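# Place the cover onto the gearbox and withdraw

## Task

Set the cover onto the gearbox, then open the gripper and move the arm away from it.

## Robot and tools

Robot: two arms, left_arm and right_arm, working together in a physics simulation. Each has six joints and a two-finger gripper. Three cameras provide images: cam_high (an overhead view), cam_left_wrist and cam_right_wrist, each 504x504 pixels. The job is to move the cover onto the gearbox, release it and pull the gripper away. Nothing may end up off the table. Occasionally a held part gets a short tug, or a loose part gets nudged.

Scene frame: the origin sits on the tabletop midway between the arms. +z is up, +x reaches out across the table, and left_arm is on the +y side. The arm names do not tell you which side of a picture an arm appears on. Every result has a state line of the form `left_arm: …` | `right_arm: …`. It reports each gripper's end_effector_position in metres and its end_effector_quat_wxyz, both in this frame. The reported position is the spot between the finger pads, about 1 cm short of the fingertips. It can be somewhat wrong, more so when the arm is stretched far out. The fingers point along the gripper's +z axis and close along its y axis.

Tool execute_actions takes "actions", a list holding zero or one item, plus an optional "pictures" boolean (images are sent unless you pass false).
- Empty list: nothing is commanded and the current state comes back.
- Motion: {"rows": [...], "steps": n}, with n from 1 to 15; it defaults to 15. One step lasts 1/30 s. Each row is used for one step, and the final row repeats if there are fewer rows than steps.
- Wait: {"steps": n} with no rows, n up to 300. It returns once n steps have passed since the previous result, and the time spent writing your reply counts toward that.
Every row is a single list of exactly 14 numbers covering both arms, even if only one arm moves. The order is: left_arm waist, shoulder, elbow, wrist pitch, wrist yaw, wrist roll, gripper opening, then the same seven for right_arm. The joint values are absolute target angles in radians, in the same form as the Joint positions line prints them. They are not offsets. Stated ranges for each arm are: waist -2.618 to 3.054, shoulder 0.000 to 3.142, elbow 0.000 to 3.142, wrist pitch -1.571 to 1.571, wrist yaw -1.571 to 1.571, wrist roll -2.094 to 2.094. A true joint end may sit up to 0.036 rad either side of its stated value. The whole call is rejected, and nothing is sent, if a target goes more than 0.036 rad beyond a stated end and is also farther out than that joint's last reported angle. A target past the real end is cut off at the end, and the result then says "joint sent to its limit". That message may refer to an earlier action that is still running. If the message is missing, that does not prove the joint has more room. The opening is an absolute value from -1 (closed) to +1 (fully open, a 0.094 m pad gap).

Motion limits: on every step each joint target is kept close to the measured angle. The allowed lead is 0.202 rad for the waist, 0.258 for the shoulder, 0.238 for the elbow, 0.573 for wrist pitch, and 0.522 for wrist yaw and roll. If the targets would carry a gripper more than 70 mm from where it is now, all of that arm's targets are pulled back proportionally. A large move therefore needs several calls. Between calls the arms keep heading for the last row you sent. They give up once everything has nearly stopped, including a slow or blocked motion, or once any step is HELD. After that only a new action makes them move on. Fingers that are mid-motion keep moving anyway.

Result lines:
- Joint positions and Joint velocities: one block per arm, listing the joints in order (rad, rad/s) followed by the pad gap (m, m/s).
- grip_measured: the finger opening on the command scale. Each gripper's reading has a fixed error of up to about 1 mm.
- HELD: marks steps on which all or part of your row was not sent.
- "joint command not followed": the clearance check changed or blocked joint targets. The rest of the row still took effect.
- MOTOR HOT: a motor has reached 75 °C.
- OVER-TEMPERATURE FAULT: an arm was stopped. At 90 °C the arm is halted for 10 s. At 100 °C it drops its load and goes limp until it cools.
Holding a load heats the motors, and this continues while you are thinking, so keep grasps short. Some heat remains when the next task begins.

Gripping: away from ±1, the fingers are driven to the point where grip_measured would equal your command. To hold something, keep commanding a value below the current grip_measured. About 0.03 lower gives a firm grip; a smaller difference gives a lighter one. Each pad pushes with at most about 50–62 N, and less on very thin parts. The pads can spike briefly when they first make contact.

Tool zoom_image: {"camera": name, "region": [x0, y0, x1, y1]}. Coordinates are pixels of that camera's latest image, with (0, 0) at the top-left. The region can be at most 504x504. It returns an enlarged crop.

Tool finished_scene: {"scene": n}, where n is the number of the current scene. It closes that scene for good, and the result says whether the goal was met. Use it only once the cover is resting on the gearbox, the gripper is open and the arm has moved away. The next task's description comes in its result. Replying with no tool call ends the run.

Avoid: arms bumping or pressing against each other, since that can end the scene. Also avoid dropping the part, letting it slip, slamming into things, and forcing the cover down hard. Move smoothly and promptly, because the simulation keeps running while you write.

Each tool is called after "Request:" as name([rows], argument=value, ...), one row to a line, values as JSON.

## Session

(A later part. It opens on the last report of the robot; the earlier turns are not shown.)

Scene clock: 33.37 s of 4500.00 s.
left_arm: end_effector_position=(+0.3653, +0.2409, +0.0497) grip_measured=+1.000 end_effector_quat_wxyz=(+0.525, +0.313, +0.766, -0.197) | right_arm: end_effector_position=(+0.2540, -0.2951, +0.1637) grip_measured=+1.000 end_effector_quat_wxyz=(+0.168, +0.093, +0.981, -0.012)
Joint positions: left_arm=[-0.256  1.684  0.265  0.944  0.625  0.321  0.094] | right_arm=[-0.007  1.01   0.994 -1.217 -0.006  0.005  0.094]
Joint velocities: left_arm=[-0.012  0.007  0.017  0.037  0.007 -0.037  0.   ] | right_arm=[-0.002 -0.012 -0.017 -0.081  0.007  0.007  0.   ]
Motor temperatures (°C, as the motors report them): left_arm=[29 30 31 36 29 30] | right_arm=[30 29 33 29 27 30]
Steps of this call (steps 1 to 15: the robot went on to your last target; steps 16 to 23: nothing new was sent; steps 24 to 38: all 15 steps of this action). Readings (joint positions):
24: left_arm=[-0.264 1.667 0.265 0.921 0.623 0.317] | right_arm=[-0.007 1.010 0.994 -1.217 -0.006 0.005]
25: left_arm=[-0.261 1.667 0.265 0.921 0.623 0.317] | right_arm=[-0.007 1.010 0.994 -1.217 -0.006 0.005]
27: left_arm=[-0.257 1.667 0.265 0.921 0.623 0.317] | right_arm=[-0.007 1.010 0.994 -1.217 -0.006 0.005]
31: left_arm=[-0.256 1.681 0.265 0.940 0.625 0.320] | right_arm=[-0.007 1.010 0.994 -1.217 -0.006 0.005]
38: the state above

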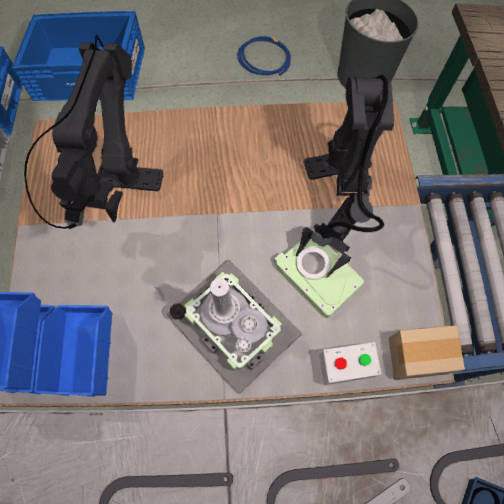

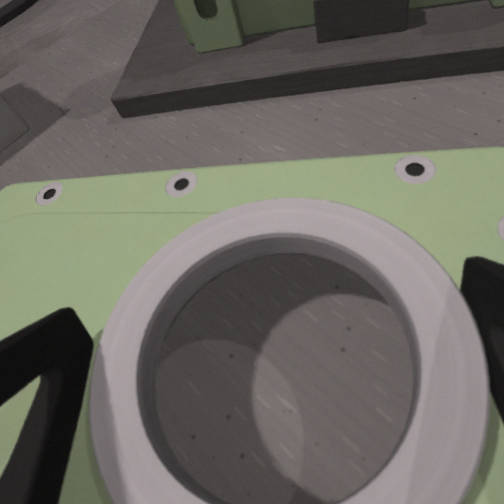

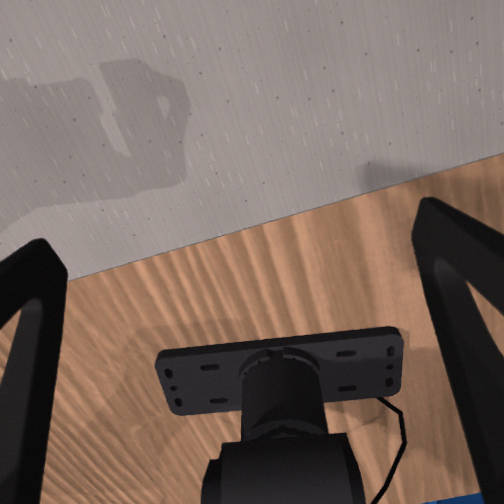

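Request:
execute_actions([
  {"rows":[[-0.25,1.69,0.245,0.945,0.635,0.32,0.92,0,1.0,1.0,-1.2,0,0,1],[-0.25,1.69,0.245,0.945,0.635,0.32,0.92,0,1.0,1.0,-1.2,0,0,1],[-0.25,1.69,0.245,0.945,0.635,0.32,0.86,0,1.0,1.0,-1.2,0,0,1],[-0.25,1.69,0.245,0.945,0.635,0.32,0.86,0,1.0,1.0,-1.2,0,0,1],[-0.25,1.69,0.245,0.945,0.635,0.32,0.8,0,1.0,1.0,-1.2,0,0,1]]},
])

Scene clock: 34.73 s of 4500.00 s.
left_arm: end_effector_position=(+0.3645, +0.2396, +0.0503) grip_measured=+0.838 end_effector_quat_wxyz=(+0.526, +0.317, +0.764, -0.200) | right_arm: end_effector_position=(+0.2540, -0.2951, +0.1637) grip_measured=+1.000 end_effector_quat_wxyz=(+0.168, +0.093, +0.981, -0.012)
Joint positions: left_arm=[-0.256  1.684  0.265  0.945  0.634  0.326  0.086] | right_arm=[-0.007  1.01   0.994 -1.217 -0.006  0.005  0.094]
Joint velocities: left_arm=[-0.007 -0.017 -0.007  0.066  0.007  0.022  0.   ] | right_arm=[ 0.012  0.007 -0.002 -0.081 -0.022 -0.037  0.   ]
Motor temperatures (°C, as the motors report them): left_arm=[29 30 31 36 29 30] | right_arm=[30 29 33 29 27 30]
Steps of this call (steps 1 to 15: the robot went on to your last target; steps 16 to 26: nothing new was sent; steps 27 to 41: all 15 steps of this action). Readings (joint positions):
27: left_arm=[-0.256 1.684 0.265 0.945 0.626 0.321] | right_arm=[-0.007 1.010 0.994 -1.217 -0.006 0.005]
28: left_arm=[-0.256 1.684 0.265 0.945 0.629 0.321] | right_arm=[-0.007 1.010 0.994 -1.217 -0.006 0.005]
30: left_arm=[-0.256 1.684 0.265 0.945 0.634 0.324] | right_arm=[-0.007 1.010 0.994 -1.217 -0.006 0.005]
34: left_arm=[-0.256 1.684 0.265 0.945 0.634 0.326] | right_arm=[-0.007 1.010 0.994 -1.217 -0.006 0.005]
41: the state above

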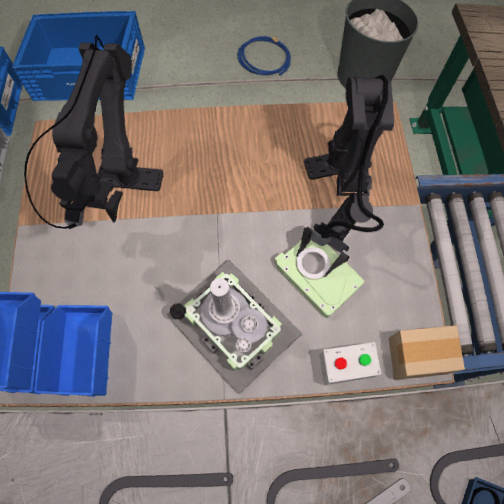

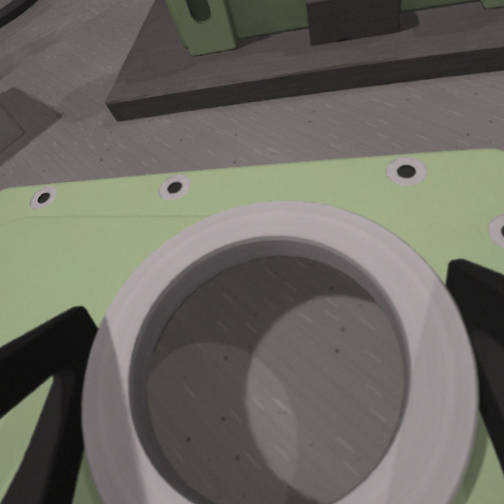

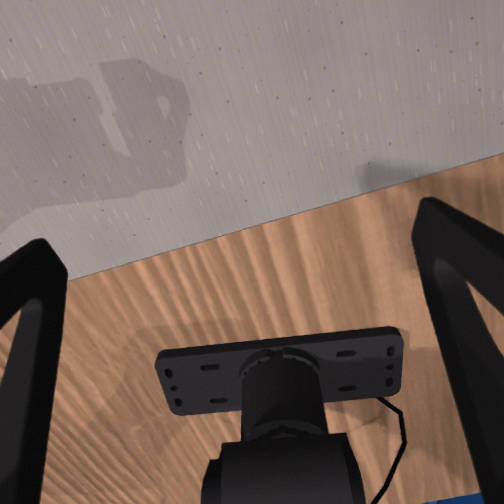

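Request:
execute_actions([
  {"rows":[[-0.25,1.665,0.275,0.945,0.635,0.32,0.8,0,1.0,1.0,-1.2,0,0,1],[-0.25,1.65,0.285,0.93,0.635,0.32,0.8,0,1.0,1.0,-1.2,0,0,1],[-0.25,1.635,0.29,0.91,0.635,0.32,0.8,0,1.0,1.0,-1.2,0,0,1],[-0.25,1.62,0.295,0.89,0.635,0.32,0.8,0,1.0,1.0,-1.2,0,0,1],[-0.25,1.605,0.30,0.87,0.635,0.32,0.8,0,1.0,1.0,-1.2,0,0,1],[-0.25,1.59,0.303,0.85,0.635,0.32,0.8,0,1.0,1.0,-1.2,0,0,1],[-0.25,1.575,0.306,0.83,0.635,0.32,0.8,0,1.0,1.0,-1.2,0,0,1],[-0.25,1.56,0.31,0.81,0.635,0.32,0.8,0,1.0,1.0,-1.2,0,0,1],[-0.25,1.545,0.314,0.79,0.635,0.32,0.8,0,1.0,1.0,-1.2,0,0,1],[-0.25,1.53,0.318,0.775,0.635,0.32,0.8,0,1.0,1.0,-1.2,0,0,1],[-0.25,1.515,0.322,0.76,0.635,0.32,0.8,0,1.0,1.0,-1.2,0,0,1],[-0.25,1.50,0.326,0.745,0.635,0.32,0.8,0,1.0,1.0,-1.2,0,0,1],[-0.25,1.485,0.33,0.73,0.635,0.32,0.8,0,1.0,1.0,-1.2,0,0,1],[-0.25,1.47,0.335,0.72,0.635,0.32,0.8,0,1.0,1.0,-1.2,0,0,1]]},
])

Scene clock: 36.93 s of 4500.00 s.
left_arm: end_effector_position=(+0.3565, +0.2433, +0.0573) grip_measured=+0.838 end_effector_quat_wxyz=(+0.499, +0.311, +0.784, -0.197) | right_arm: end_effector_position=(+0.2540, -0.2951, +0.1637) grip_measured=+1.000 end_effector_quat_wxyz=(+0.168, +0.093, +0.981, -0.012)
Joint positions: left_arm=[-0.256  1.527  0.281  0.702  0.612  0.337  0.086] | right_arm=[-0.007  1.01   0.994 -1.217 -0.006  0.005  0.094]
Joint velocities: left_arm=[-0.022 -0.286  0.066 -0.52   0.007 -0.095 -0.001] | right_arm=[-0.002  0.022  0.017 -0.022 -0.007 -0.022  0.   ]
Motor temperatures (°C, as the motors report them): left_arm=[29 30 31 36 29 30] | right_arm=[30 29 33 29 27 30]
Steps of this call (steps 1 to 15: the robot went on to your last target; steps 16 to 51: nothing new was sent; steps 52 to 66: all 15 steps of this action). Readings (joint positions):
52: left_arm=[-0.256 1.684 0.265 0.945 0.634 0.326] | right_arm=[-0.007 1.010 0.994 -1.217 -0.006 0.005]
53: left_arm=[-0.256 1.683 0.265 0.944 0.634 0.326] | right_arm=[-0.007 1.010 0.994 -1.217 -0.006 0.005]
55: left_arm=[-0.256 1.671 0.265 0.927 0.632 0.329] | right_arm=[-0.007 1.010 0.994 -1.217 -0.006 0.005]
59: left_arm=[-0.256 1.622 0.265 0.852 0.621 0.339] | right_arm=[-0.007 1.010 0.994 -1.217 -0.006 0.005]
66: the state above

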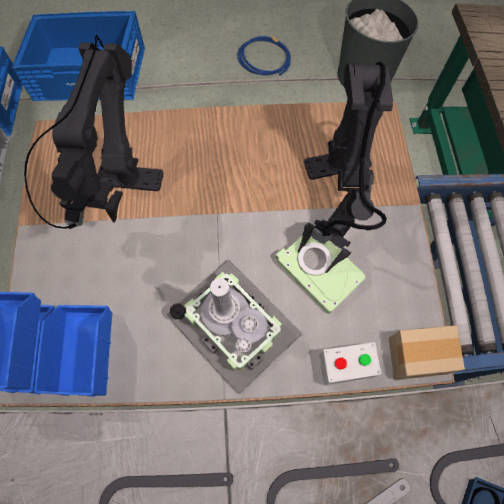

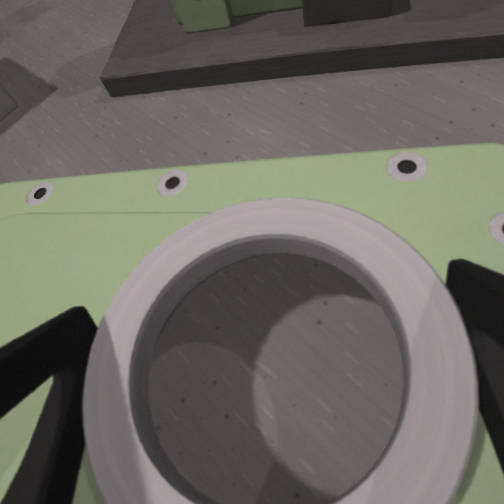

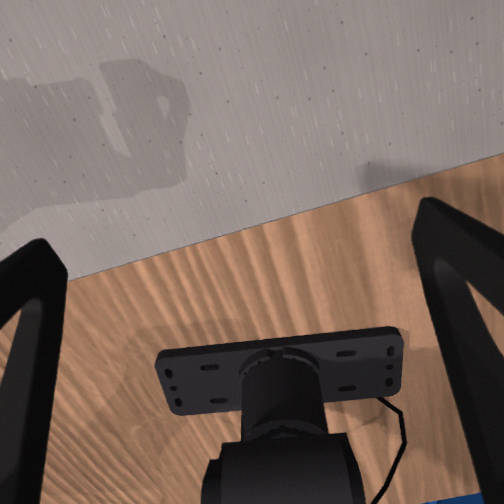

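Request:
execute_actions([
  {"rows":[[-0.25,1.46,0.35,0.77,0.635,0.32,0.79,0,1.0,1.0,-1.2,0,0,1],[-0.25,1.445,0.36,0.78,0.635,0.32,0.79,0,1.0,1.0,-1.2,0,0,1],[-0.25,1.43,0.37,0.77,0.635,0.32,0.79,0,1.0,1.0,-1.2,0,0,1],[-0.25,1.41,0.378,0.75,0.635,0.32,0.79,0,1.0,1.0,-1.2,0,0,1],[-0.25,1.39,0.386,0.73,0.635,0.32,0.79,0,1.0,1.0,-1.2,0,0,1],[-0.25,1.37,0.394,0.70,0.635,0.32,0.79,0,1.0,1.0,-1.2,0,0,1],[-0.25,1.35,0.403,0.67,0.635,0.32,0.79,0,1.0,1.0,-1.2,0,0,1],[-0.25,1.33,0.412,0.64,0.635,0.32,0.79,0,1.0,1.0,-1.2,0,0,1],[-0.25,1.31,0.422,0.61,0.635,0.32,0.79,0,1.0,1.0,-1.2,0,0,1],[-0.25,1.29,0.432,0.58,0.635,0.32,0.79,0,1.0,1.0,-1.2,0,0,1],[-0.25,1.27,0.442,0.55,0.635,0.32,0.79,0,1.0,1.0,-1.2,0,0,1],[-0.25,1.25,0.453,0.52,0.635,0.32,0.79,0,1.0,1.0,-1.2,0,0,1],[-0.25,1.23,0.47,0.49,0.635,0.32,0.79,0,1.0,1.0,-1.2,0,0,1],[-0.25,1.21,0.49,0.455,0.635,0.32,0.79,0,1.0,1.0,-1.2,0,0,1],[-0.25,1.19,0.51,0.42,0.635,0.32,0.79,0,1.0,1.0,-1.2,0,0,1]]},
], pictures=false)

Request:
execute_actions([
  {"rows":[[-0.25,1.17,0.53,0.385,0.635,0.32,0.79,0,1.0,1.0,-1.2,0,0,1],[-0.25,1.15,0.55,0.35,0.635,0.32,0.79,0,1.0,1.0,-1.2,0,0,1],[-0.25,1.13,0.575,0.31,0.635,0.32,0.79,0,1.0,1.0,-1.2,0,0,1],[-0.25,1.11,0.60,0.27,0.635,0.32,0.79,0,1.0,1.0,-1.2,0,0,1],[-0.25,1.10,0.63,0.23,0.635,0.32,0.79,0,1.0,1.0,-1.2,0,0,1],[-0.25,1.09,0.665,0.185,0.635,0.32,0.79,0,1.0,1.0,-1.2,0,0,1],[-0.25,1.08,0.70,0.14,0.635,0.32,0.79,0,1.0,1.0,-1.2,0,0,1],[-0.25,1.073,0.735,0.095,0.635,0.32,0.79,0,1.0,1.0,-1.2,0,0,1],[-0.25,1.066,0.77,0.05,0.635,0.32,0.79,0,1.0,1.0,-1.2,0,0,1],[-0.25,1.06,0.805,0.005,0.635,0.32,0.79,0,1.0,1.0,-1.2,0,0,1],[-0.25,1.055,0.84,-0.04,0.635,0.32,0.79,0,1.0,1.0,-1.2,0,0,1],[-0.25,1.05,0.875,-0.085,0.635,0.32,0.79,0,1.0,1.0,-1.2,0,0,1],[-0.25,1.045,0.91,-0.13,0.635,0.32,0.79,0,1.0,1.0,-1.2,0,0,1],[-0.25,1.04,0.94,-0.18,0.635,0.32,0.79,0,1.0,1.0,-1.2,0,0,1],[-0.25,1.04,0.97,-0.23,0.635,0.32,0.79,0,1.0,1.0,-1.2,0,0,1]]},
], pictures=false)

Request:
execute_actions([
  {"steps":15},
])

Scene clock: 41.07 s of 4500.00 s.
left_arm: end_effector_position=(+0.3586, +0.2462, +0.0962) grip_measured=+0.839 end_effector_quat_wxyz=(+0.487, +0.293, +0.798, -0.199) | right_arm: end_effector_position=(+0.2540, -0.2951, +0.1637) grip_measured=+1.000 end_effector_quat_wxyz=(+0.168, +0.093, +0.981, -0.012)
Joint positions: left_arm=[-0.256  1.308  0.38   0.36   0.592  0.307  0.086] | right_arm=[-0.007  1.01   0.994 -1.217 -0.006  0.005  0.094]
Joint velocities: left_arm=[ 0.017 -0.471  0.335 -0.901  0.037 -0.051  0.001] | right_arm=[ 0.007 -0.007 -0.012 -0.066 -0.051 -0.037  0.   ]
Motor temperatures (°C, as the motors report them): left_arm=[29 31 32 37 29 30] | right_arm=[30 29 33 29 27 30]
Steps of this call (steps 1 to 30: the robot went on to your last target; steps 31 to 90: nothing new was sent; then 0.63 s passed at rest; steps 91 to 105: all 15 steps of this action). Readings (joint positions):
91: left_arm=[-0.256 1.509 0.289 0.666 0.610 0.335] | right_arm=[-0.007 1.010 0.994 -1.217 -0.006 0.005]
92: left_arm=[-0.256 1.507 0.291 0.664 0.610 0.335] | right_arm=[-0.007 1.010 0.994 -1.217 -0.006 0.005]
94: left_arm=[-0.256 1.493 0.300 0.642 0.609 0.329] | right_arm=[-0.007 1.010 0.994 -1.217 -0.006 0.005]
98: left_arm=[-0.256 1.432 0.322 0.552 0.598 0.315] | right_arm=[-0.007 1.010 0.994 -1.217 -0.006 0.005]
105: the state above

Scene clock: 41.57 s of 4500.00 s.
left_arm: end_effector_position=(+0.3575, +0.2499, +0.1540) grip_measured=+0.839 end_effector_quat_wxyz=(+0.435, +0.275, +0.833, -0.204) | right_arm: end_effector_position=(+0.2540, -0.2951, +0.1637) grip_measured=+1.000 end_effector_quat_wxyz=(+0.168, +0.093, +0.981, -0.012)
Joint positions: left_arm=[-0.256  1.165  0.658 -0.184  0.567  0.298  0.086] | right_arm=[-0.007  1.01   0.994 -1.217 -0.006  0.005  0.094]
Joint velocities: left_arm=[-0.017 -0.188  0.691 -1.282 -0.007  0.051  0.   ] | right_arm=[ 0.012 -0.012  0.012 -0.037 -0.007 -0.037  0.   ]
Motor temperatures (°C, as the motors report them): left_arm=[29 31 32 38 29 30] | right_arm=[30 29 33 29 27 30]
Steps of this call (steps 1 to 15: all 15 steps of this action). Readings (joint positions):
1: left_arm=[-0.256 1.293 0.393 0.328 0.591 0.306] | right_arm=[-0.007 1.010 0.994 -1.217 -0.006 0.005]
2: left_arm=[-0.256 1.278 0.405 0.297 0.589 0.306] | right_arm=[-0.007 1.010 0.994 -1.217 -0.006 0.005]
4: left_arm=[-0.256 1.250 0.433 0.231 0.586 0.304] | right_arm=[-0.007 1.010 0.994 -1.217 -0.006 0.005]
8: left_arm=[-0.256 1.211 0.504 0.088 0.580 0.302] | right_arm=[-0.007 1.010 0.994 -1.217 -0.006 0.005]
15: the state above

Scene clock: 42.07 s of 4500.00 s.
left_arm: end_effector_position=(+0.3571, +0.2505, +0.2074) grip_measured=+0.839 end_effector_quat_wxyz=(+0.434, +0.273, +0.834, -0.203) | right_arm: end_effector_position=(+0.2540, -0.2951, +0.1637) grip_measured=+1.000 end_effector_quat_wxyz=(+0.168, +0.093, +0.981, -0.012)
Joint positions: left_arm=[-0.256  1.127  0.854 -0.422  0.564  0.296  0.086] | right_arm=[-0.007  1.01   0.994 -1.217 -0.006  0.005  0.094]
Joint velocities: left_arm=[-0.012 -0.066  0.09  -0.11  -0.125  0.066  0.001] | right_arm=[ 0.012  0.007 -0.007  0.051 -0.037  0.022  0.   ]
Motor temperatures (°C, as the motors report them): left_arm=[29 31 32 38 29 30] | right_arm=[30 29 33 29 27 30]
Steps of this call (steps 1 to 15: the robot went on to your last target). Readings (joint positions):
1: left_arm=[-0.256 1.159 0.681 -0.223 0.567 0.298] | right_arm=[-0.007 1.010 0.994 -1.217 -0.006 0.005]
2: left_arm=[-0.256 1.155 0.703 -0.257 0.566 0.297] | right_arm=[-0.007 1.010 0.994 -1.217 -0.006 0.005]
4: left_arm=[-0.256 1.150 0.745 -0.311 0.565 0.297] | right_arm=[-0.007 1.010 0.994 -1.217 -0.006 0.005]
8: left_arm=[-0.256 1.146 0.807 -0.377 0.564 0.296] | right_arm=[-0.007 1.010 0.994 -1.217 -0.006 0.005]
15: the state above

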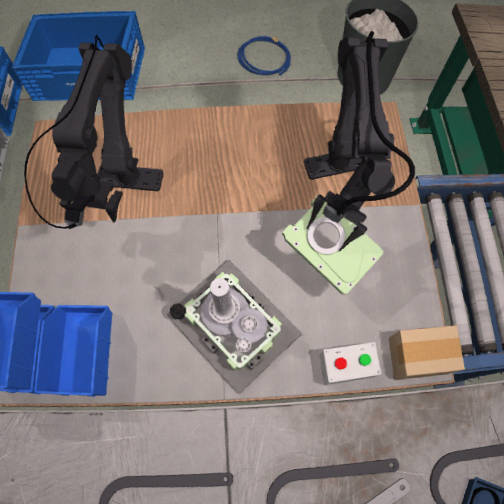

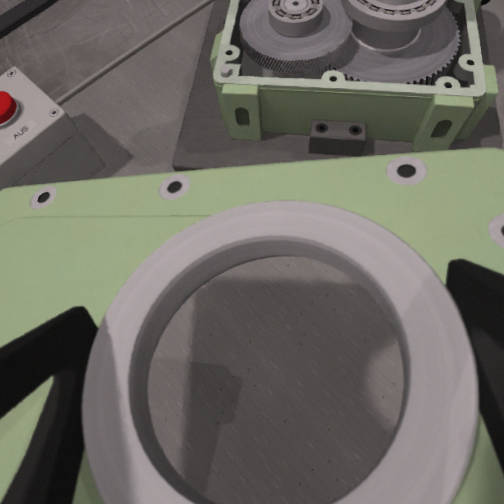

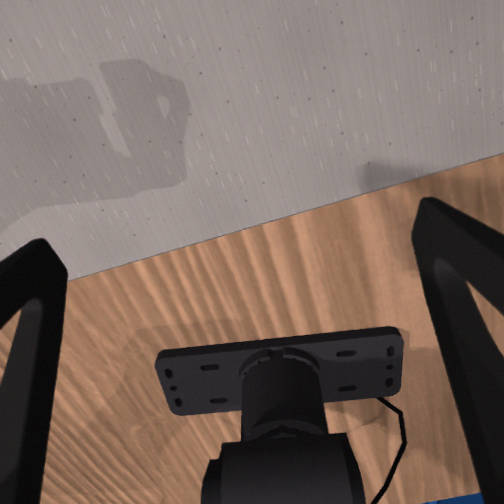

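Request:
execute_actions([
  {"rows":[[-0.25,1.045,0.99,-0.215,0.635,0.32,0.79,0,1.0,1.0,-1.2,0,0,1],[-0.26,1.05,1.01,-0.2,0.63,0.32,0.79,0,1.0,1.0,-1.2,0,0,1],[-0.27,1.055,1.03,-0.185,0.62,0.31,0.79,0,1.0,1.0,-1.2,0,0,1],[-0.285,1.06,1.05,-0.17,0.605,0.30,0.79,0,1.0,1.0,-1.2,0,0,1],[-0.30,1.065,1.07,-0.155,0.59,0.29,0.79,0,1.0,1.0,-1.2,0,0,1],[-0.32,1.07,1.09,-0.14,0.57,0.28,0.79,0,1.0,1.0,-1.2,0,0,1],[-0.345,1.075,1.11,-0.13,0.55,0.27,0.79,0,1.0,1.0,-1.2,0,0,1],[-0.37,1.08,1.13,-0.12,0.525,0.26,0.79,0,1.0,1.0,-1.2,0,0,1],[-0.40,1.085,1.15,-0.11,0.5,0.25,0.79,0,1.0,1.0,-1.2,0,0,1],[-0.43,1.09,1.17,-0.10,0.47,0.24,0.79,0,1.0,1.0,-1.2,0,0,1],[-0.46,1.095,1.19,-0.09,0.44,0.22,0.79,0,1.0,1.0,-1.2,0,0,1],[-0.49,1.10,1.205,-0.085,0.41,0.21,0.79,0,1.0,1.0,-1.2,0,0,1],[-0.52,1.105,1.22,-0.08,0.38,0.2,0.79,0,1.0,1.0,-1.2,0,0,1],[-0.55,1.11,1.23,-0.08,0.35,0.18,0.79,0,1.0,1.0,-1.2,0,0,1],[-0.58,1.115,1.24,-0.08,0.32,0.17,0.79,0,1.0,1.0,-1.2,0,0,1]]},
], pictures=false)

Request:
execute_actions([
  {"rows":[[-0.61,1.12,1.25,-0.08,0.29,0.16,0.79,0,1.0,1.0,-1.2,0,0,1],[-0.64,1.125,1.255,-0.08,0.26,0.15,0.79,0,1.0,1.0,-1.2,0,0,1],[-0.67,1.13,1.26,-0.08,0.23,0.14,0.79,0,1.0,1.0,-1.2,0,0,1],[-0.70,1.135,1.265,-0.08,0.20,0.13,0.79,0,1.0,1.0,-1.2,0,0,1],[-0.73,1.14,1.27,-0.08,0.17,0.11,0.79,0,1.0,1.0,-1.2,0,0,1],[-0.76,1.145,1.275,-0.08,0.14,0.10,0.79,0,1.0,1.0,-1.2,0,0,1],[-0.79,1.15,1.28,-0.08,0.115,0.09,0.79,0,1.0,1.0,-1.2,0,0,1],[-0.82,1.155,1.285,-0.08,0.09,0.08,0.79,0,1.0,1.0,-1.2,0,0,1],[-0.845,1.16,1.29,-0.08,0.07,0.07,0.79,0,1.0,1.0,-1.2,0,0,1],[-0.87,1.165,1.295,-0.08,0.05,0.06,0.79,0,1.0,1.0,-1.2,0,0,1],[-0.89,1.17,1.30,-0.08,0.03,0.05,0.79,0,1.0,1.0,-1.2,0,0,1],[-0.905,1.17,1.30,-0.08,0.015,0.04,0.79,0,1.0,1.0,-1.2,0,0,1],[-0.92,1.17,1.30,-0.08,0.0,0.03,0.79,0,1.0,1.0,-1.2,0,0,1]]},
], pictures=false)

Request:
execute_actions([
  {"steps":15},
])

Scene clock: 45.27 s of 4500.00 s.
left_arm: end_effector_position=(+0.3619, +0.2158, +0.2329) grip_measured=+0.839 end_effector_quat_wxyz=(+0.435, +0.293, +0.831, -0.187) | right_arm: end_effector_position=(+0.2540, -0.2951, +0.1637) grip_measured=+1.000 end_effector_quat_wxyz=(+0.168, +0.093, +0.981, -0.012)
Joint positions: left_arm=[-0.419  1.161  0.973 -0.463  0.425  0.236  0.086] | right_arm=[-0.007  1.01   0.994 -1.217 -0.006  0.005  0.094]
Joint velocities: left_arm=[-0.711  0.173  0.212 -0.095 -0.447 -0.256  0.002] | right_arm=[ 0.017 -0.002 -0.007 -0.037  0.066  0.022  0.   ]
Motor temperatures (°C, as the motors report them): left_arm=[29 32 35 40 29 30] | right_arm=[30 29 33 29 27 30]
Steps of this call (steps 1 to 30: the robot went on to your last target; steps 31 to 81: nothing new was sent; steps 82 to 96: all 15 steps of this action). Readings (joint positions):
82: left_arm=[-0.256 1.117 0.868 -0.434 0.564 0.296] | right_arm=[-0.007 1.010 0.994 -1.217 -0.006 0.005]
83: left_arm=[-0.256 1.117 0.870 -0.436 0.564 0.296] | right_arm=[-0.007 1.010 0.994 -1.217 -0.006 0.005]
85: left_arm=[-0.257 1.117 0.878 -0.446 0.560 0.295] | right_arm=[-0.007 1.010 0.994 -1.217 -0.006 0.005]
89: left_arm=[-0.283 1.124 0.910 -0.461 0.525 0.280] | right_arm=[-0.007 1.010 0.994 -1.217 -0.006 0.005]
96: the state above

Scene clock: 45.77 s of 4500.00 s.
left_arm: end_effector_position=(+0.3285, +0.1212, +0.2295) grip_measured=+0.839 end_effector_quat_wxyz=(+0.398, +0.351, +0.827, -0.186) | right_arm: end_effector_position=(+0.2540, -0.2951, +0.1637) grip_measured=+1.000 end_effector_quat_wxyz=(+0.168, +0.093, +0.981, -0.012)
Joint positions: left_arm=[-0.808  1.249  1.062 -0.485  0.174  0.101  0.086] | right_arm=[-0.007  1.01   0.994 -1.217 -0.006  0.005  0.094]
Joint velocities: left_arm=[-0.515  0.1    0.095 -0.095 -0.271 -0.286  0.   ] | right_arm=[-0.002 -0.012 -0.002  0.007 -0.051  0.007  0.   ]
Motor temperatures (°C, as the motors report them): left_arm=[29 32 35 40 29 30] | right_arm=[30 29 33 29 27 30]
Steps of this call (steps 1 to 15: all 15 steps of this action). Readings (joint positions):
1: left_arm=[-0.444 1.168 0.981 -0.463 0.408 0.227] | right_arm=[-0.007 1.010 0.994 -1.217 -0.006 0.005]
2: left_arm=[-0.470 1.174 0.989 -0.464 0.391 0.219] | right_arm=[-0.007 1.010 0.994 -1.217 -0.006 0.005]
4: left_arm=[-0.525 1.186 1.003 -0.466 0.355 0.202] | right_arm=[-0.007 1.010 0.994 -1.217 -0.006 0.005]
8: left_arm=[-0.635 1.210 1.028 -0.472 0.282 0.165] | right_arm=[-0.007 1.010 0.994 -1.217 -0.006 0.005]
15: the state above

Scene clock: 46.27 s of 4500.00 s.
left_arm: end_effector_position=(+0.3213, +0.1082, +0.2311) grip_measured=+0.839 end_effector_quat_wxyz=(+0.395, +0.339, +0.836, -0.176) | right_arm: end_effector_position=(+0.2540, -0.2951, +0.1637) grip_measured=+1.000 end_effector_quat_wxyz=(+0.168, +0.093, +0.981, -0.012)
Joint positions: left_arm=[-0.889  1.263  1.089 -0.504  0.082  0.032  0.086] | right_arm=[-0.007  1.01   0.994 -1.217 -0.006  0.005  0.094]
Joint velocities: left_arm=[-0.012 -0.012  0.017 -0.007 -0.154 -0.125  0.   ] | right_arm=[-0.002 -0.027 -0.002  0.051  0.037  0.037  0.   ]
Motor temperatures (°C, as the motors report them): left_arm=[29 32 35 41 29 30] | right_arm=[30 29 33 29 27 30]
Steps of this call (steps 1 to 15: the robot went on to your last target). Readings (joint positions):
1: left_arm=[-0.825 1.252 1.066 -0.488 0.165 0.093] | right_arm=[-0.007 1.010 0.994 -1.217 -0.006 0.005]
2: left_arm=[-0.838 1.255 1.069 -0.490 0.158 0.086] | right_arm=[-0.007 1.010 0.994 -1.217 -0.006 0.005]
4: left_arm=[-0.859 1.260 1.074 -0.495 0.143 0.074] | right_arm=[-0.007 1.010 0.994 -1.217 -0.006 0.005]
8: left_arm=[-0.880 1.263 1.081 -0.500 0.116 0.054] | right_arm=[-0.007 1.010 0.994 -1.217 -0.006 0.005]
15: the state above

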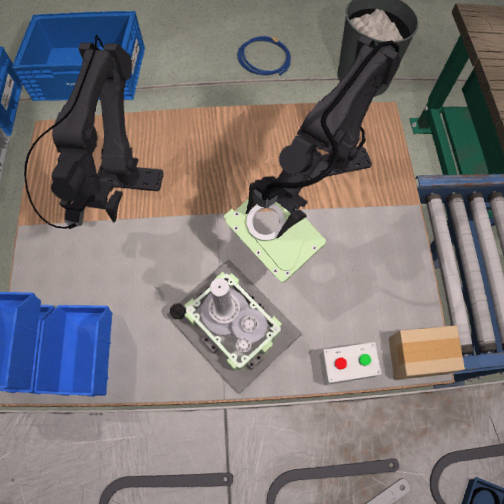

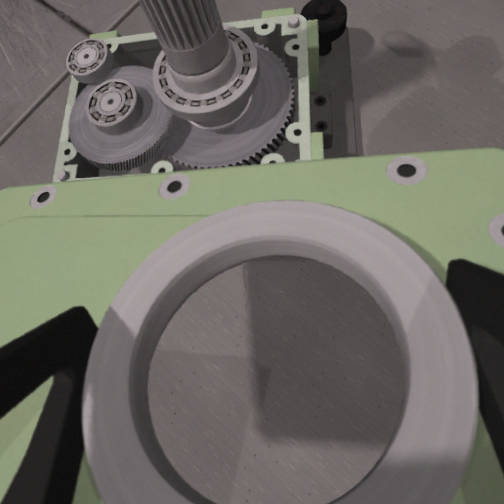

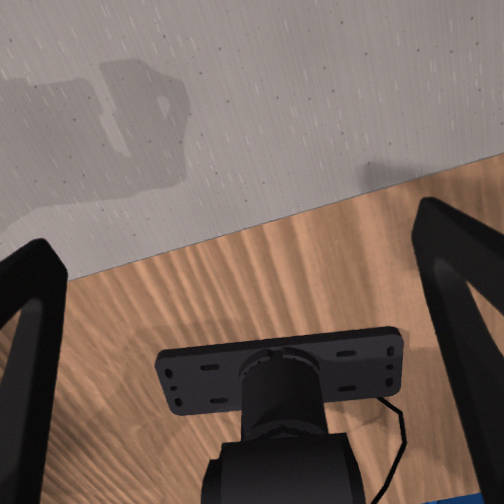

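Request:
execute_actions([
  {"rows":[[-0.9,1.23,1.12,-0.34,0.05,0.03,0.79,0,1.0,1.0,-1.2,0,0,1],[-0.9,1.233,1.10,-0.31,0.05,0.03,0.79,0,1.0,1.0,-1.2,0,0,1],[-0.9,1.236,1.08,-0.28,0.05,0.03,0.79,0,1.0,1.0,-1.2,0,0,1],[-0.9,1.239,1.058,-0.25,0.05,0.03,0.79,0,1.0,1.0,-1.2,0,0,1],[-0.9,1.242,1.036,-0.22,0.05,0.03,0.79,0,1.0,1.0,-1.2,0,0,1],[-0.9,1.245,1.014,-0.19,0.05,0.03,0.79,0,1.0,1.0,-1.2,0,0,1],[-0.9,1.248,0.992,-0.16,0.05,0.03,0.79,0,1.0,1.0,-1.2,0,0,1],[-0.9,1.251,0.97,-0.13,0.05,0.03,0.79,0,1.0,1.0,-1.2,0,0,1],[-0.9,1.254,0.948,-0.10,0.05,0.03,0.79,0,1.0,1.0,-1.2,0,0,1],[-0.9,1.257,0.926,-0.07,0.05,0.03,0.79,0,1.0,1.0,-1.2,0,0,1],[-0.9,1.26,0.904,-0.04,0.05,0.03,0.79,0,1.0,1.0,-1.2,0,0,1],[-0.9,1.263,0.882,-0.01,0.05,0.03,0.79,0,1.0,1.0,-1.2,0,0,1],[-0.9,1.266,0.86,0.02,0.05,0.03,0.79,0,1.0,1.0,-1.2,0,0,1],[-0.9,1.269,0.838,0.05,0.05,0.03,0.79,0,1.0,1.0,-1.2,0,0,1],[-0.9,1.272,0.816,0.08,0.05,0.03,0.79,0,1.0,1.0,-1.2,0,0,1]]},
], pictures=false)

Request:
execute_actions([
  {"steps":15},
], pictures=false)

Scene clock: 54.60 s of 4500.00 s.
left_arm: end_effector_position=(+0.3202, +0.1150, +0.1426) grip_measured=+0.839 end_effector_quat_wxyz=(+0.372, +0.328, +0.854, -0.159) | right_arm: end_effector_position=(+0.2540, -0.2951, +0.1637) grip_measured=+1.000 end_effector_quat_wxyz=(+0.168, +0.093, +0.981, -0.012)
Joint positions: left_arm=[-0.892  1.311  0.815 -0.244  0.052  0.008  0.086] | right_arm=[-0.007  1.01   0.994 -1.217 -0.006  0.005  0.094]
Joint velocities: left_arm=[-0.032  0.081 -0.681  0.799  0.022 -0.051 -0.001] | right_arm=[-0.012 -0.007  0.002 -0.007 -0.007 -0.022  0.   ]
Motor temperatures (°C, as the motors report them): left_arm=[29 32 39 45 29 30] | right_arm=[30 29 33 29 27 30]
Steps of this call (steps 1 to 30: the robot went on to your last target; steps 31 to 90: nothing new was sent; then 4.83 s passed at rest; steps 91 to 105: all 15 steps of this action). Readings (joint positions):
91: left_arm=[-0.892 1.263 1.094 -0.505 0.047 0.005] | right_arm=[-0.007 1.010 0.994 -1.217 -0.006 0.005]
92: left_arm=[-0.892 1.263 1.091 -0.503 0.047 0.005] | right_arm=[-0.007 1.010 0.994 -1.217 -0.006 0.005]
94: left_arm=[-0.892 1.263 1.070 -0.479 0.049 0.006] | right_arm=[-0.007 1.010 0.994 -1.217 -0.006 0.005]
98: left_arm=[-0.892 1.271 0.985 -0.399 0.050 0.008] | right_arm=[-0.007 1.010 0.994 -1.217 -0.006 0.005]
105: the state above

Scene clock: 55.10 s of 4500.00 s.
left_arm: end_effector_position=(+0.3254, +0.1104, +0.1378) grip_measured=+0.839 end_effector_quat_wxyz=(+0.392, +0.325, +0.844, -0.167) | right_arm: end_effector_position=(+0.2540, -0.2951, +0.1637) grip_measured=+1.000 end_effector_quat_wxyz=(+0.168, +0.093, +0.981, -0.012)
Joint positions: left_arm=[-0.892  1.324  0.768 -0.136  0.053  0.008  0.086] | right_arm=[-0.007  1.01   0.994 -1.217 -0.006  0.005  0.094]
Joint velocities: left_arm=[-0.012 -0.007 -0.022  0.081  0.022 -0.051  0.   ] | right_arm=[-0.032  0.012 -0.027  0.051 -0.095  0.022  0.   ]
Motor temperatures (°C, as the motors report them): left_arm=[29 32 39 46 29 30] | right_arm=[30 29 33 29 27 30]
Steps of this call (steps 1 to 15: the robot went on to your last target). Readings (joint positions):
1: left_arm=[-0.892 1.314 0.795 -0.224 0.052 0.008] | right_arm=[-0.007 1.010 0.994 -1.217 -0.006 0.005]
2: left_arm=[-0.892 1.318 0.782 -0.213 0.052 0.008] | right_arm=[-0.007 1.010 0.994 -1.217 -0.006 0.005]
4: left_arm=[-0.892 1.324 0.770 -0.205 0.052 0.008] | right_arm=[-0.007 1.010 0.994 -1.217 -0.006 0.005]
8: left_arm=[-0.892 1.324 0.768 -0.185 0.053 0.008] | right_arm=[-0.007 1.010 0.994 -1.217 -0.006 0.005]
15: the state above

Request:
execute_actions([
  {"rows":[[-0.9,1.283,0.804,0.10,0.05,0.03,0.79,0,1.0,1.0,-1.2,0,0,1],[-0.9,1.294,0.792,0.125,0.05,0.03,0.79,0,1.0,1.0,-1.2,0,0,1],[-0.9,1.305,0.78,0.15,0.05,0.03,0.79,0,1.0,1.0,-1.2,0,0,1],[-0.9,1.316,0.768,0.175,0.05,0.03,0.79,0,1.0,1.0,-1.2,0,0,1],[-0.9,1.327,0.756,0.2,0.05,0.03,0.79,0,1.0,1.0,-1.2,0,0,1],[-0.9,1.338,0.744,0.225,0.05,0.03,0.79,0,1.0,1.0,-1.2,0,0,1],[-0.9,1.349,0.732,0.25,0.05,0.03,0.79,0,1.0,1.0,-1.2,0,0,1],[-0.9,1.36,0.72,0.275,0.05,0.03,0.79,0,1.0,1.0,-1.2,0,0,1],[-0.9,1.371,0.708,0.3,0.05,0.03,0.79,0,1.0,1.0,-1.2,0,0,1],[-0.9,1.382,0.696,0.32,0.05,0.03,0.79,0,1.0,1.0,-1.2,0,0,1],[-0.9,1.393,0.684,0.34,0.05,0.03,0.79,0,1.0,1.0,-1.2,0,0,1],[-0.9,1.404,0.672,0.36,0.05,0.03,0.79,0,1.0,1.0,-1.2,0,0,1],[-0.9,1.412,0.662,0.375,0.05,0.03,0.79,0,1.0,1.0,-1.2,0,0,1],[-0.9,1.418,0.655,0.39,0.05,0.03,0.79,0,1.0,1.0,-1.2,0,0,1],[-0.9,1.42,0.65,0.40,0.05,0.03,0.79,0,1.0,1.0,-1.2,0,0,1]]},
], pictures=false)

Request:
execute_actions([
  {"steps":15},
])

Scene clock: 57.57 s of 4500.00 s.
left_arm: end_effector_position=(+0.3280, +0.1081, +0.0820) grip_measured=+0.839 end_effector_quat_wxyz=(+0.389, +0.326, +0.846, -0.166) | right_arm: end_effector_position=(+0.2540, -0.2951, +0.1637) grip_measured=+1.000 end_effector_quat_wxyz=(+0.168, +0.093, +0.981, -0.012)
Joint positions: left_arm=[-0.892  1.455  0.631  0.125  0.053  0.009  0.086] | right_arm=[-0.007  1.01   0.994 -1.217 -0.006  0.005  0.094]
Joint velocities: left_arm=[ 0.017  0.252 -0.305  0.3   -0.095  0.022  0.   ] | right_arm=[-0.002 -0.027 -0.017  0.022 -0.022  0.007  0.   ]
Motor temperatures (°C, as the motors report them): left_arm=[29 33 39 47 29 30] | right_arm=[30 29 33 29 27 30]
Steps of this call (steps 1 to 15: the robot went on to your last target; steps 16 to 59: nothing new was sent; steps 60 to 74: all 15 steps of this action). Readings (joint positions):
60: left_arm=[-0.892 1.324 0.768 -0.125 0.053 0.008] | right_arm=[-0.007 1.010 0.994 -1.217 -0.006 0.005]
61: left_arm=[-0.892 1.326 0.767 -0.122 0.053 0.008] | right_arm=[-0.007 1.010 0.994 -1.217 -0.006 0.005]
63: left_arm=[-0.892 1.331 0.758 -0.092 0.053 0.008] | right_arm=[-0.007 1.010 0.994 -1.217 -0.006 0.005]
67: left_arm=[-0.892 1.369 0.719 0.001 0.053 0.009] | right_arm=[-0.007 1.010 0.994 -1.217 -0.006 0.005]
74: the state above

Scene clock: 58.07 s of 4500.00 s.
left_arm: end_effector_position=(+0.3321, +0.1047, +0.0856) grip_measured=+0.839 end_effector_quat_wxyz=(+0.408, +0.327, +0.835, -0.170) | right_arm: end_effector_position=(+0.2540, -0.2951, +0.1637) grip_measured=+1.000 end_effector_quat_wxyz=(+0.168, +0.093, +0.981, -0.012)
Joint positions: left_arm=[-0.892  1.462  0.615  0.191  0.052  0.019  0.086] | right_arm=[-0.007  1.01   0.994 -1.217 -0.006  0.005  0.094]
Joint velocities: left_arm=[-0.012 -0.042 -0.002 -0.022  0.066 -0.022 -0.   ] | right_arm=[-0.002 -0.012 -0.007  0.081 -0.037 -0.022  0.   ]
Motor temperatures (°C, as the motors report them): left_arm=[29 33 39 48 29 30] | right_arm=[30 29 33 29 27 30]
Steps of this call (steps 1 to 15: the robot went on to your last target). Readings (joint positions):
1: left_arm=[-0.892 1.461 0.622 0.135 0.052 0.013] | right_arm=[-0.007 1.010 0.994 -1.217 -0.006 0.005]
2: left_arm=[-0.892 1.462 0.616 0.145 0.051 0.017] | right_arm=[-0.007 1.010 0.994 -1.217 -0.006 0.005]
4: left_arm=[-0.892 1.462 0.615 0.165 0.051 0.019] | right_arm=[-0.007 1.010 0.994 -1.217 -0.006 0.005]
8: left_arm=[-0.892 1.462 0.615 0.187 0.052 0.019] | right_arm=[-0.007 1.010 0.994 -1.217 -0.006 0.005]
15: the state above

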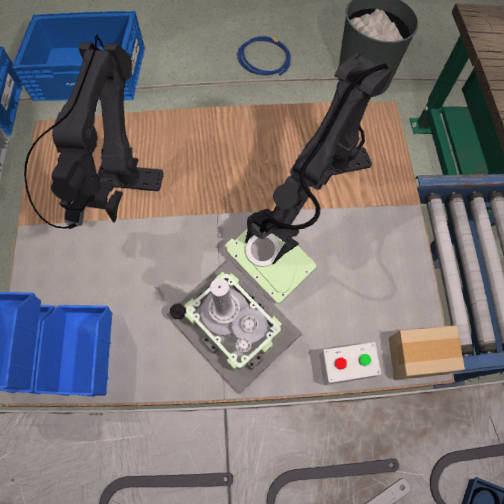

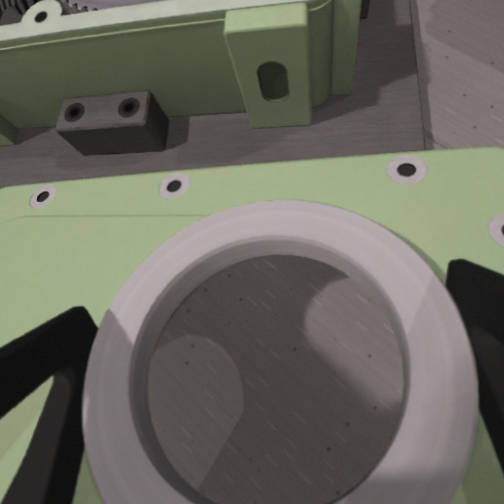

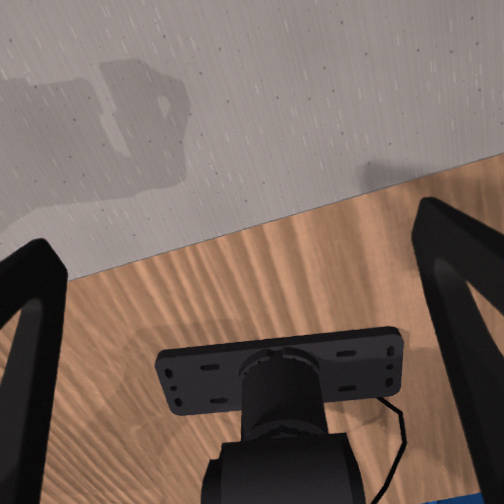

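Request:
execute_actions([
  {"rows":[[-0.9,1.40,0.65,0.39,0.05,0.03,0.79,0,1.0,1.0,-1.2,0,0,1],[-0.9,1.385,0.645,0.38,0.05,0.03,0.79,0,1.0,1.0,-1.2,0,0,1],[-0.9,1.37,0.635,0.375,0.05,0.03,0.79,0,1.0,1.0,-1.2,0,0,1],[-0.9,1.355,0.625,0.37,0.05,0.03,0.79,0,1.0,1.0,-1.2,0,0,1],[-0.9,1.34,0.614,0.365,0.05,0.03,0.79,0,1.0,1.0,-1.2,0,0,1],[-0.9,1.326,0.603,0.36,0.05,0.03,0.79,0,1.0,1.0,-1.2,0,0,1],[-0.9,1.312,0.592,0.355,0.05,0.03,0.79,0,1.0,1.0,-1.2,0,0,1],[-0.9,1.298,0.581,0.35,0.05,0.03,0.79,0,1.0,1.0,-1.2,0,0,1],[-0.9,1.284,0.57,0.345,0.05,0.03,0.79,0,1.0,1.0,-1.2,0,0,1],[-0.9,1.27,0.559,0.34,0.05,0.03,0.79,0,1.0,1.0,-1.2,0,0,1],[-0.9,1.256,0.548,0.335,0.05,0.03,0.79,0,1.0,1.0,-1.2,0,0,1],[-0.9,1.242,0.537,0.33,0.05,0.03,0.79,0,1.0,1.0,-1.2,0,0,1],[-0.9,1.23,0.526,0.33,0.05,0.03,0.79,0,1.0,1.0,-1.2,0,0,1],[-0.9,1.22,0.515,0.33,0.05,0.03,0.79,0,1.0,1.0,-1.2,0,0,1],[-0.9,1.21,0.505,0.33,0.05,0.03,0.79,0,1.0,1.0,-1.2,0,0,1]]},
], pictures=false)

Request:
execute_actions([
  {"steps":15},
])

Scene clock: 59.93 s of 4500.00 s.
left_arm: end_effector_position=(+0.3075, +0.1255, +0.0953) grip_measured=+0.839 end_effector_quat_wxyz=(+0.423, +0.325, +0.828, -0.175) | right_arm: end_effector_position=(+0.2540, -0.2951, +0.1637) grip_measured=+1.000 end_effector_quat_wxyz=(+0.168, +0.093, +0.981, -0.012)
Joint positions: left_arm=[-0.892  1.289  0.497  0.17   0.052  0.018  0.086] | right_arm=[-0.007  1.01   0.994 -1.217 -0.006  0.005  0.094]
Joint velocities: left_arm=[-0.007 -0.339 -0.32  -0.081 -0.037 -0.022 -0.   ] | right_arm=[ 0.007  0.002  0.007  0.007 -0.037  0.007  0.   ]
Motor temperatures (°C, as the motors report them): left_arm=[29 33 39 49 29 30] | right_arm=[30 29 33 29 27 30]
Steps of this call (steps 1 to 15: the robot went on to your last target; steps 16 to 41: nothing new was sent; steps 42 to 56: all 15 steps of this action). Readings (joint positions):
42: left_arm=[-0.892 1.462 0.615 0.191 0.052 0.019] | right_arm=[-0.007 1.010 0.994 -1.217 -0.006 0.005]
43: left_arm=[-0.892 1.462 0.615 0.191 0.052 0.019] | right_arm=[-0.007 1.010 0.994 -1.217 -0.006 0.005]
45: left_arm=[-0.892 1.451 0.609 0.191 0.052 0.018] | right_arm=[-0.007 1.010 0.994 -1.217 -0.006 0.005]
49: left_arm=[-0.892 1.390 0.573 0.188 0.052 0.018] | right_arm=[-0.007 1.010 0.994 -1.217 -0.006 0.005]
56: the state above

Scene clock: 60.43 s of 4500.00 s.
left_arm: end_effector_position=(+0.2991, +0.1326, +0.0848) grip_measured=+0.839 end_effector_quat_wxyz=(+0.407, +0.327, +0.836, -0.170) | right_arm: end_effector_position=(+0.2540, -0.2951, +0.1637) grip_measured=+1.000 end_effector_quat_wxyz=(+0.168, +0.093, +0.981, -0.012)
Joint positions: left_arm=[-0.892  1.271  0.471  0.141  0.052  0.018  0.086] | right_arm=[-0.007  1.01   0.994 -1.217 -0.006  0.005  0.094]
Joint velocities: left_arm=[ 0.017 -0.012 -0.007 -0.081 -0.051  0.037  0.001] | right_arm=[-0.007 -0.007  0.012 -0.022 -0.051 -0.037  0.   ]
Motor temperatures (°C, as the motors report them): left_arm=[29 33 39 49 29 30] | right_arm=[30 29 33 29 27 30]
Steps of this call (steps 1 to 15: the robot went on to your last target). Readings (joint positions):
1: left_arm=[-0.892 1.279 0.487 0.166 0.052 0.018] | right_arm=[-0.007 1.010 0.994 -1.217 -0.006 0.005]
2: left_arm=[-0.892 1.273 0.481 0.161 0.052 0.018] | right_arm=[-0.007 1.010 0.994 -1.217 -0.006 0.005]
4: left_arm=[-0.892 1.271 0.474 0.152 0.052 0.018] | right_arm=[-0.007 1.010 0.994 -1.217 -0.006 0.005]
8: left_arm=[-0.892 1.271 0.471 0.141 0.052 0.018] | right_arm=[-0.007 1.010 0.994 -1.217 -0.006 0.005]
15: the state above

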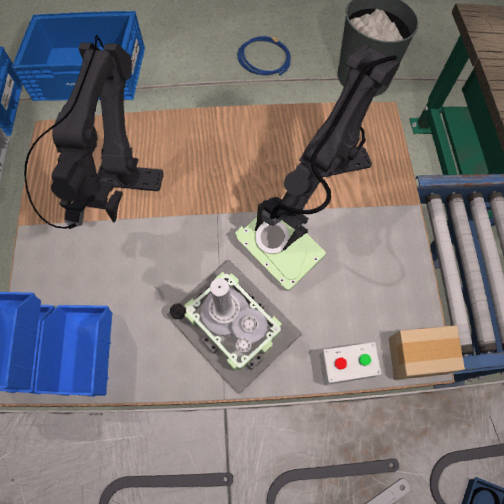

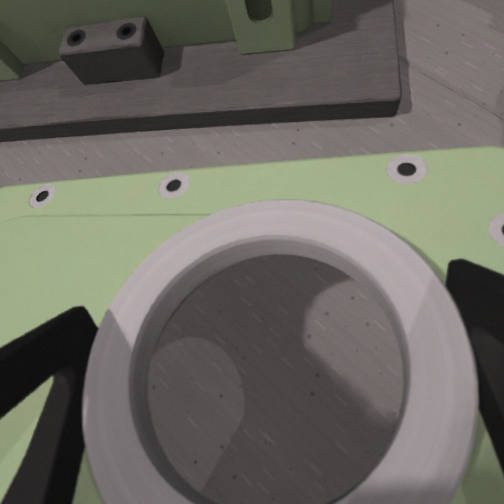

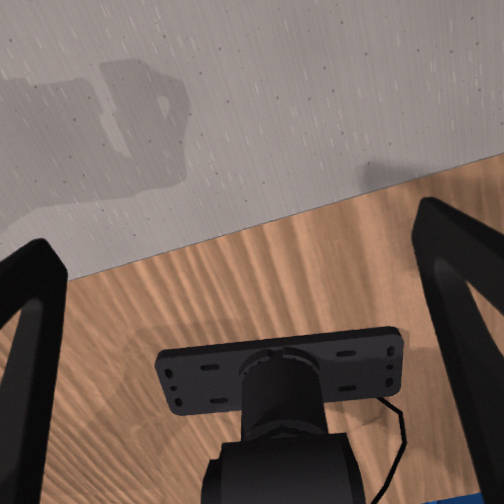

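Request:
execute_actions([
  {"rows":[[-0.9,1.22,0.497,0.35,0.05,0.03,0.79,0,1.0,1.0,-1.2,0,0,1],[-0.9,1.23,0.489,0.375,0.05,0.03,0.79,0,1.0,1.0,-1.2,0,0,1],[-0.9,1.24,0.481,0.40,0.05,0.03,0.79,0,1.0,1.0,-1.2,0,0,1],[-0.9,1.25,0.473,0.42,0.05,0.03,0.79,0,1.0,1.0,-1.2,0,0,1],[-0.9,1.26,0.465,0.44,0.05,0.03,0.79,0,1.0,1.0,-1.2,0,0,1],[-0.9,1.27,0.457,0.46,0.05,0.03,0.79,0,1.0,1.0,-1.2,0,0,1],[-0.9,1.28,0.449,0.48,0.05,0.03,0.79,0,1.0,1.0,-1.2,0,0,1],[-0.9,1.29,0.44,0.5,0.05,0.03,0.79,0,1.0,1.0,-1.2,0,0,1],[-0.9,1.30,0.42,0.54,0.05,0.03,0.79,0,1.0,1.0,-1.2,0,0,1],[-0.9,1.31,0.395,0.58,0.05,0.03,0.79,0,1.0,1.0,-1.2,0,0,1],[-0.9,1.32,0.37,0.62,0.05,0.03,0.79,0,1.0,1.0,-1.2,0,0,1],[-0.9,1.33,0.345,0.66,0.05,0.03,0.79,0,1.0,1.0,-1.2,0,0,1],[-0.9,1.345,0.32,0.70,0.05,0.03,0.79,0,1.0,1.0,-1.2,0,0,1],[-0.9,1.36,0.29,0.75,0.05,0.03,0.79,0,1.0,1.0,-1.2,0,0,1],[-0.9,1.37,0.265,0.80,0.05,0.03,0.79,0,1.0,1.0,-1.2,0,0,1]]},
], pictures=false)

Request:
execute_actions([
  {"steps":12},
], pictures=false)

Request:
execute_actions([
  {"rows":[[-0.9,1.385,0.255,0.83,0.05,0.03,0.79,0,1.0,1.0,-1.2,0,0,1],[-0.9,1.40,0.24,0.86,0.05,0.03,0.79,0,1.0,1.0,-1.2,0,0,1],[-0.9,1.415,0.225,0.89,0.05,0.03,0.79,0,1.0,1.0,-1.2,0,0,1],[-0.9,1.43,0.21,0.92,0.05,0.03,0.79,0,1.0,1.0,-1.2,0,0,1],[-0.9,1.445,0.195,0.95,0.05,0.03,0.79,0,1.0,1.0,-1.2,0,0,1],[-0.9,1.46,0.18,0.98,0.05,0.03,0.79,0,1.0,1.0,-1.2,0,0,1],[-0.9,1.475,0.17,1.01,0.05,0.03,0.79,0,1.0,1.0,-1.2,0,0,1],[-0.9,1.49,0.16,1.04,0.05,0.03,0.79,0,1.0,1.0,-1.2,0,0,1],[-0.9,1.51,0.15,1.07,0.05,0.03,0.79,0,1.0,1.0,-1.2,0,0,1],[-0.9,1.53,0.14,1.10,0.05,0.03,0.79,0,1.0,1.0,-1.2,0,0,1],[-0.9,1.55,0.13,1.13,0.05,0.03,0.79,0,1.0,1.0,-1.2,0,0,1],[-0.9,1.57,0.12,1.16,0.05,0.03,0.79,0,1.0,1.0,-1.2,0,0,1],[-0.9,1.59,0.11,1.18,0.05,0.03,0.79,0,1.0,1.0,-1.2,0,0,1],[-0.9,1.605,0.105,1.2,0.05,0.03,0.79,0,1.0,1.0,-1.2,0,0,1],[-0.9,1.615,0.10,1.21,0.05,0.03,0.79,0,1.0,1.0,-1.2,0,0,1]]},
], pictures=false)

Request:
execute_actions([
  {"steps":15},
])

Scene clock: 63.57 s of 4500.00 s.
left_arm: end_effector_position=(+0.2968, +0.1355, +0.0622) grip_measured=+0.838 end_effector_quat_wxyz=(+0.452, +0.324, +0.812, -0.180) | right_arm: end_effector_position=(+0.2540, -0.2951, +0.1637) grip_measured=+1.000 end_effector_quat_wxyz=(+0.168, +0.093, +0.981, -0.012)
Joint positions: left_arm=[-0.892  1.358  0.304  0.498  0.048  0.031  0.086] | right_arm=[-0.007  1.01   0.994 -1.217 -0.006  0.005  0.094]
Joint velocities: left_arm=[-0.022  0.3   -0.716  1.546 -0.037  0.11   0.   ] | right_arm=[-0.007  0.022  0.002  0.022  0.022  0.007  0.   ]
Motor temperatures (°C, as the motors report them): left_arm=[29 33 38 50 29 30] | right_arm=[30 29 33 29 27 30]
Steps of this call (steps 1 to 15: the robot went on to your last target; steps 16 to 79: nothing new was sent; steps 80 to 94: all 15 steps of this action). Readings (joint positions):
80: left_arm=[-0.892 1.271 0.471 0.141 0.052 0.018] | right_arm=[-0.007 1.010 0.994 -1.217 -0.006 0.005]
81: left_arm=[-0.892 1.271 0.470 0.143 0.052 0.018] | right_arm=[-0.007 1.010 0.994 -1.217 -0.006 0.005]
83: left_arm=[-0.892 1.272 0.460 0.164 0.052 0.018] | right_arm=[-0.007 1.010 0.994 -1.217 -0.006 0.005]
87: left_arm=[-0.892 1.300 0.432 0.231 0.052 0.018] | right_arm=[-0.007 1.010 0.994 -1.217 -0.006 0.005]
94: the state above

Scene clock: 63.97 s of 4500.00 s.
left_arm: end_effector_position=(+0.2954, +0.1368, +0.0604) grip_measured=+0.839 end_effector_quat_wxyz=(+0.472, +0.323, +0.799, -0.184) | right_arm: end_effector_position=(+0.2540, -0.2951, +0.1637) grip_measured=+1.000 end_effector_quat_wxyz=(+0.168, +0.093, +0.981, -0.012)
Joint positions: left_arm=[-0.892  1.388  0.253  0.626  0.047  0.039  0.086] | right_arm=[-0.007  1.01   0.994 -1.217 -0.006  0.005  0.094]
Joint velocities: left_arm=[-0.002  0.007  0.007 -0.007 -0.022 -0.051 -0.   ] | right_arm=[-0.012 -0.017 -0.017 -0.11   0.022 -0.066  0.   ]
Motor temperatures (°C, as the motors report them): left_arm=[29 33 38 50 29 30] | right_arm=[30 29 33 29 27 30]
Steps of this call (steps 1 to 12: the robot went on to your last target). Readings (joint positions):
1: left_arm=[-0.892 1.367 0.284 0.540 0.047 0.035] | right_arm=[-0.007 1.010 0.994 -1.217 -0.006 0.005]
2: left_arm=[-0.892 1.376 0.271 0.571 0.047 0.040] | right_arm=[-0.007 1.010 0.994 -1.217 -0.006 0.005]
4: left_arm=[-0.892 1.383 0.259 0.606 0.047 0.042] | right_arm=[-0.007 1.010 0.994 -1.217 -0.006 0.005]
8: left_arm=[-0.892 1.387 0.253 0.623 0.047 0.040] | right_arm=[-0.007 1.010 0.994 -1.217 -0.006 0.005]
12: the state above

Scene clock: 64.47 s of 4500.00 s.
left_arm: end_effector_position=(+0.2907, +0.1408, +0.0502) grip_measured=+0.839 end_effector_quat_wxyz=(+0.518, +0.315, +0.770, -0.198) | right_arm: end_effector_position=(+0.2540, -0.2951, +0.1637) grip_measured=+1.000 end_effector_quat_wxyz=(+0.168, +0.093, +0.981, -0.012)
Joint positions: left_arm=[-0.892  1.586  0.128  1.063  0.047  0.044  0.086] | right_arm=[-0.007  1.01   0.994 -1.217 -0.006  0.005  0.094]
Joint velocities: left_arm=[-0.002  0.408 -0.154  0.813 -0.051 -0.022  0.001] | right_arm=[-0.017 -0.002 -0.017 -0.051 -0.007 -0.051  0.   ]
Motor temperatures (°C, as the motors report them): left_arm=[29 33 38 50 29 30] | right_arm=[30 29 33 29 27 30]
Steps of this call (steps 1 to 15: all 15 steps of this action). Readings (joint positions):
1: left_arm=[-0.892 1.390 0.251 0.632 0.047 0.038] | right_arm=[-0.007 1.010 0.994 -1.217 -0.006 0.005]
2: left_arm=[-0.892 1.396 0.246 0.646 0.047 0.037] | right_arm=[-0.007 1.010 0.994 -1.217 -0.006 0.005]
4: left_arm=[-0.892 1.417 0.229 0.693 0.047 0.038] | right_arm=[-0.007 1.010 0.994 -1.217 -0.006 0.005]
8: left_arm=[-0.892 1.471 0.185 0.824 0.047 0.047] | right_arm=[-0.007 1.010 0.994 -1.217 -0.006 0.005]
15: the state above

Scene clock: 64.97 s of 4500.00 s.
left_arm: end_effector_position=(+0.2907, +0.1408, +0.0510) grip_measured=+0.838 end_effector_quat_wxyz=(+0.526, +0.313, +0.765, -0.200) | right_arm: end_effector_position=(+0.2540, -0.2951, +0.1637) grip_measured=+1.000 end_effector_quat_wxyz=(+0.168, +0.093, +0.981, -0.012)
Joint positions: left_arm=[-0.892  1.617  0.117  1.123  0.047  0.042  0.086] | right_arm=[-0.007  1.01   0.994 -1.217 -0.006  0.005  0.094]
Joint velocities: left_arm=[ 0.002  0.007 -0.002  0.037  0.007  0.022 -0.   ] | right_arm=[ 0.017 -0.002  0.002  0.022 -0.066 -0.022  0.   ]
Motor temperatures (°C, as the motors report them): left_arm=[29 33 38 50 29 30] | right_arm=[30 29 33 29 27 30]
Steps of this call (steps 1 to 15: the robot went on to your last target). Readings (joint positions):
1: left_arm=[-0.892 1.597 0.124 1.085 0.047 0.043] | right_arm=[-0.007 1.010 0.994 -1.217 -0.006 0.005]
2: left_arm=[-0.892 1.605 0.121 1.100 0.047 0.043] | right_arm=[-0.007 1.010 0.994 -1.217 -0.006 0.005]
4: left_arm=[-0.892 1.612 0.119 1.115 0.047 0.042] | right_arm=[-0.007 1.010 0.994 -1.217 -0.006 0.005]
8: left_arm=[-0.892 1.616 0.117 1.122 0.047 0.042] | right_arm=[-0.007 1.010 0.994 -1.217 -0.006 0.005]
15: the state above

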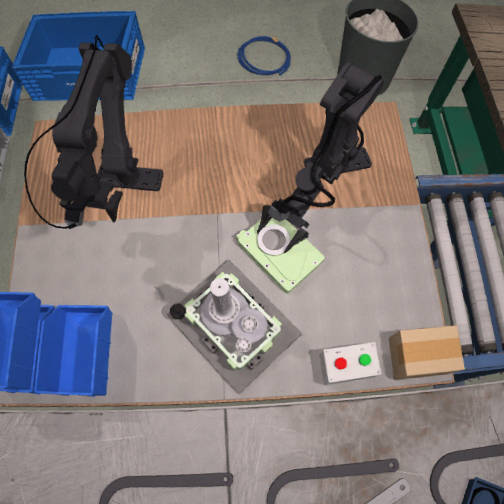

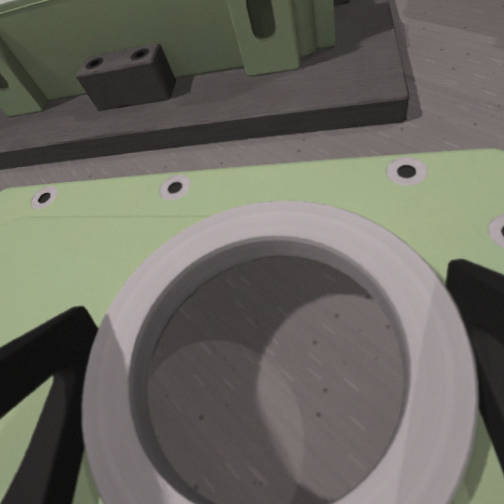

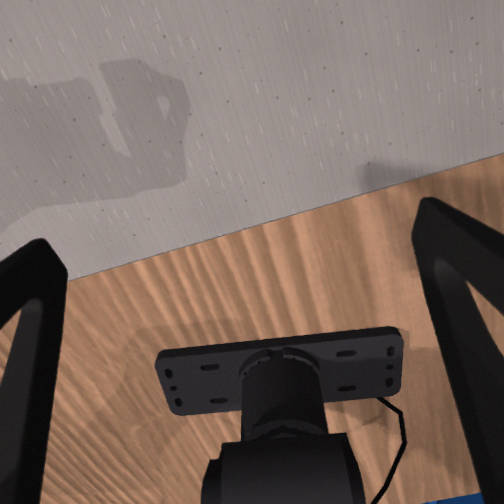

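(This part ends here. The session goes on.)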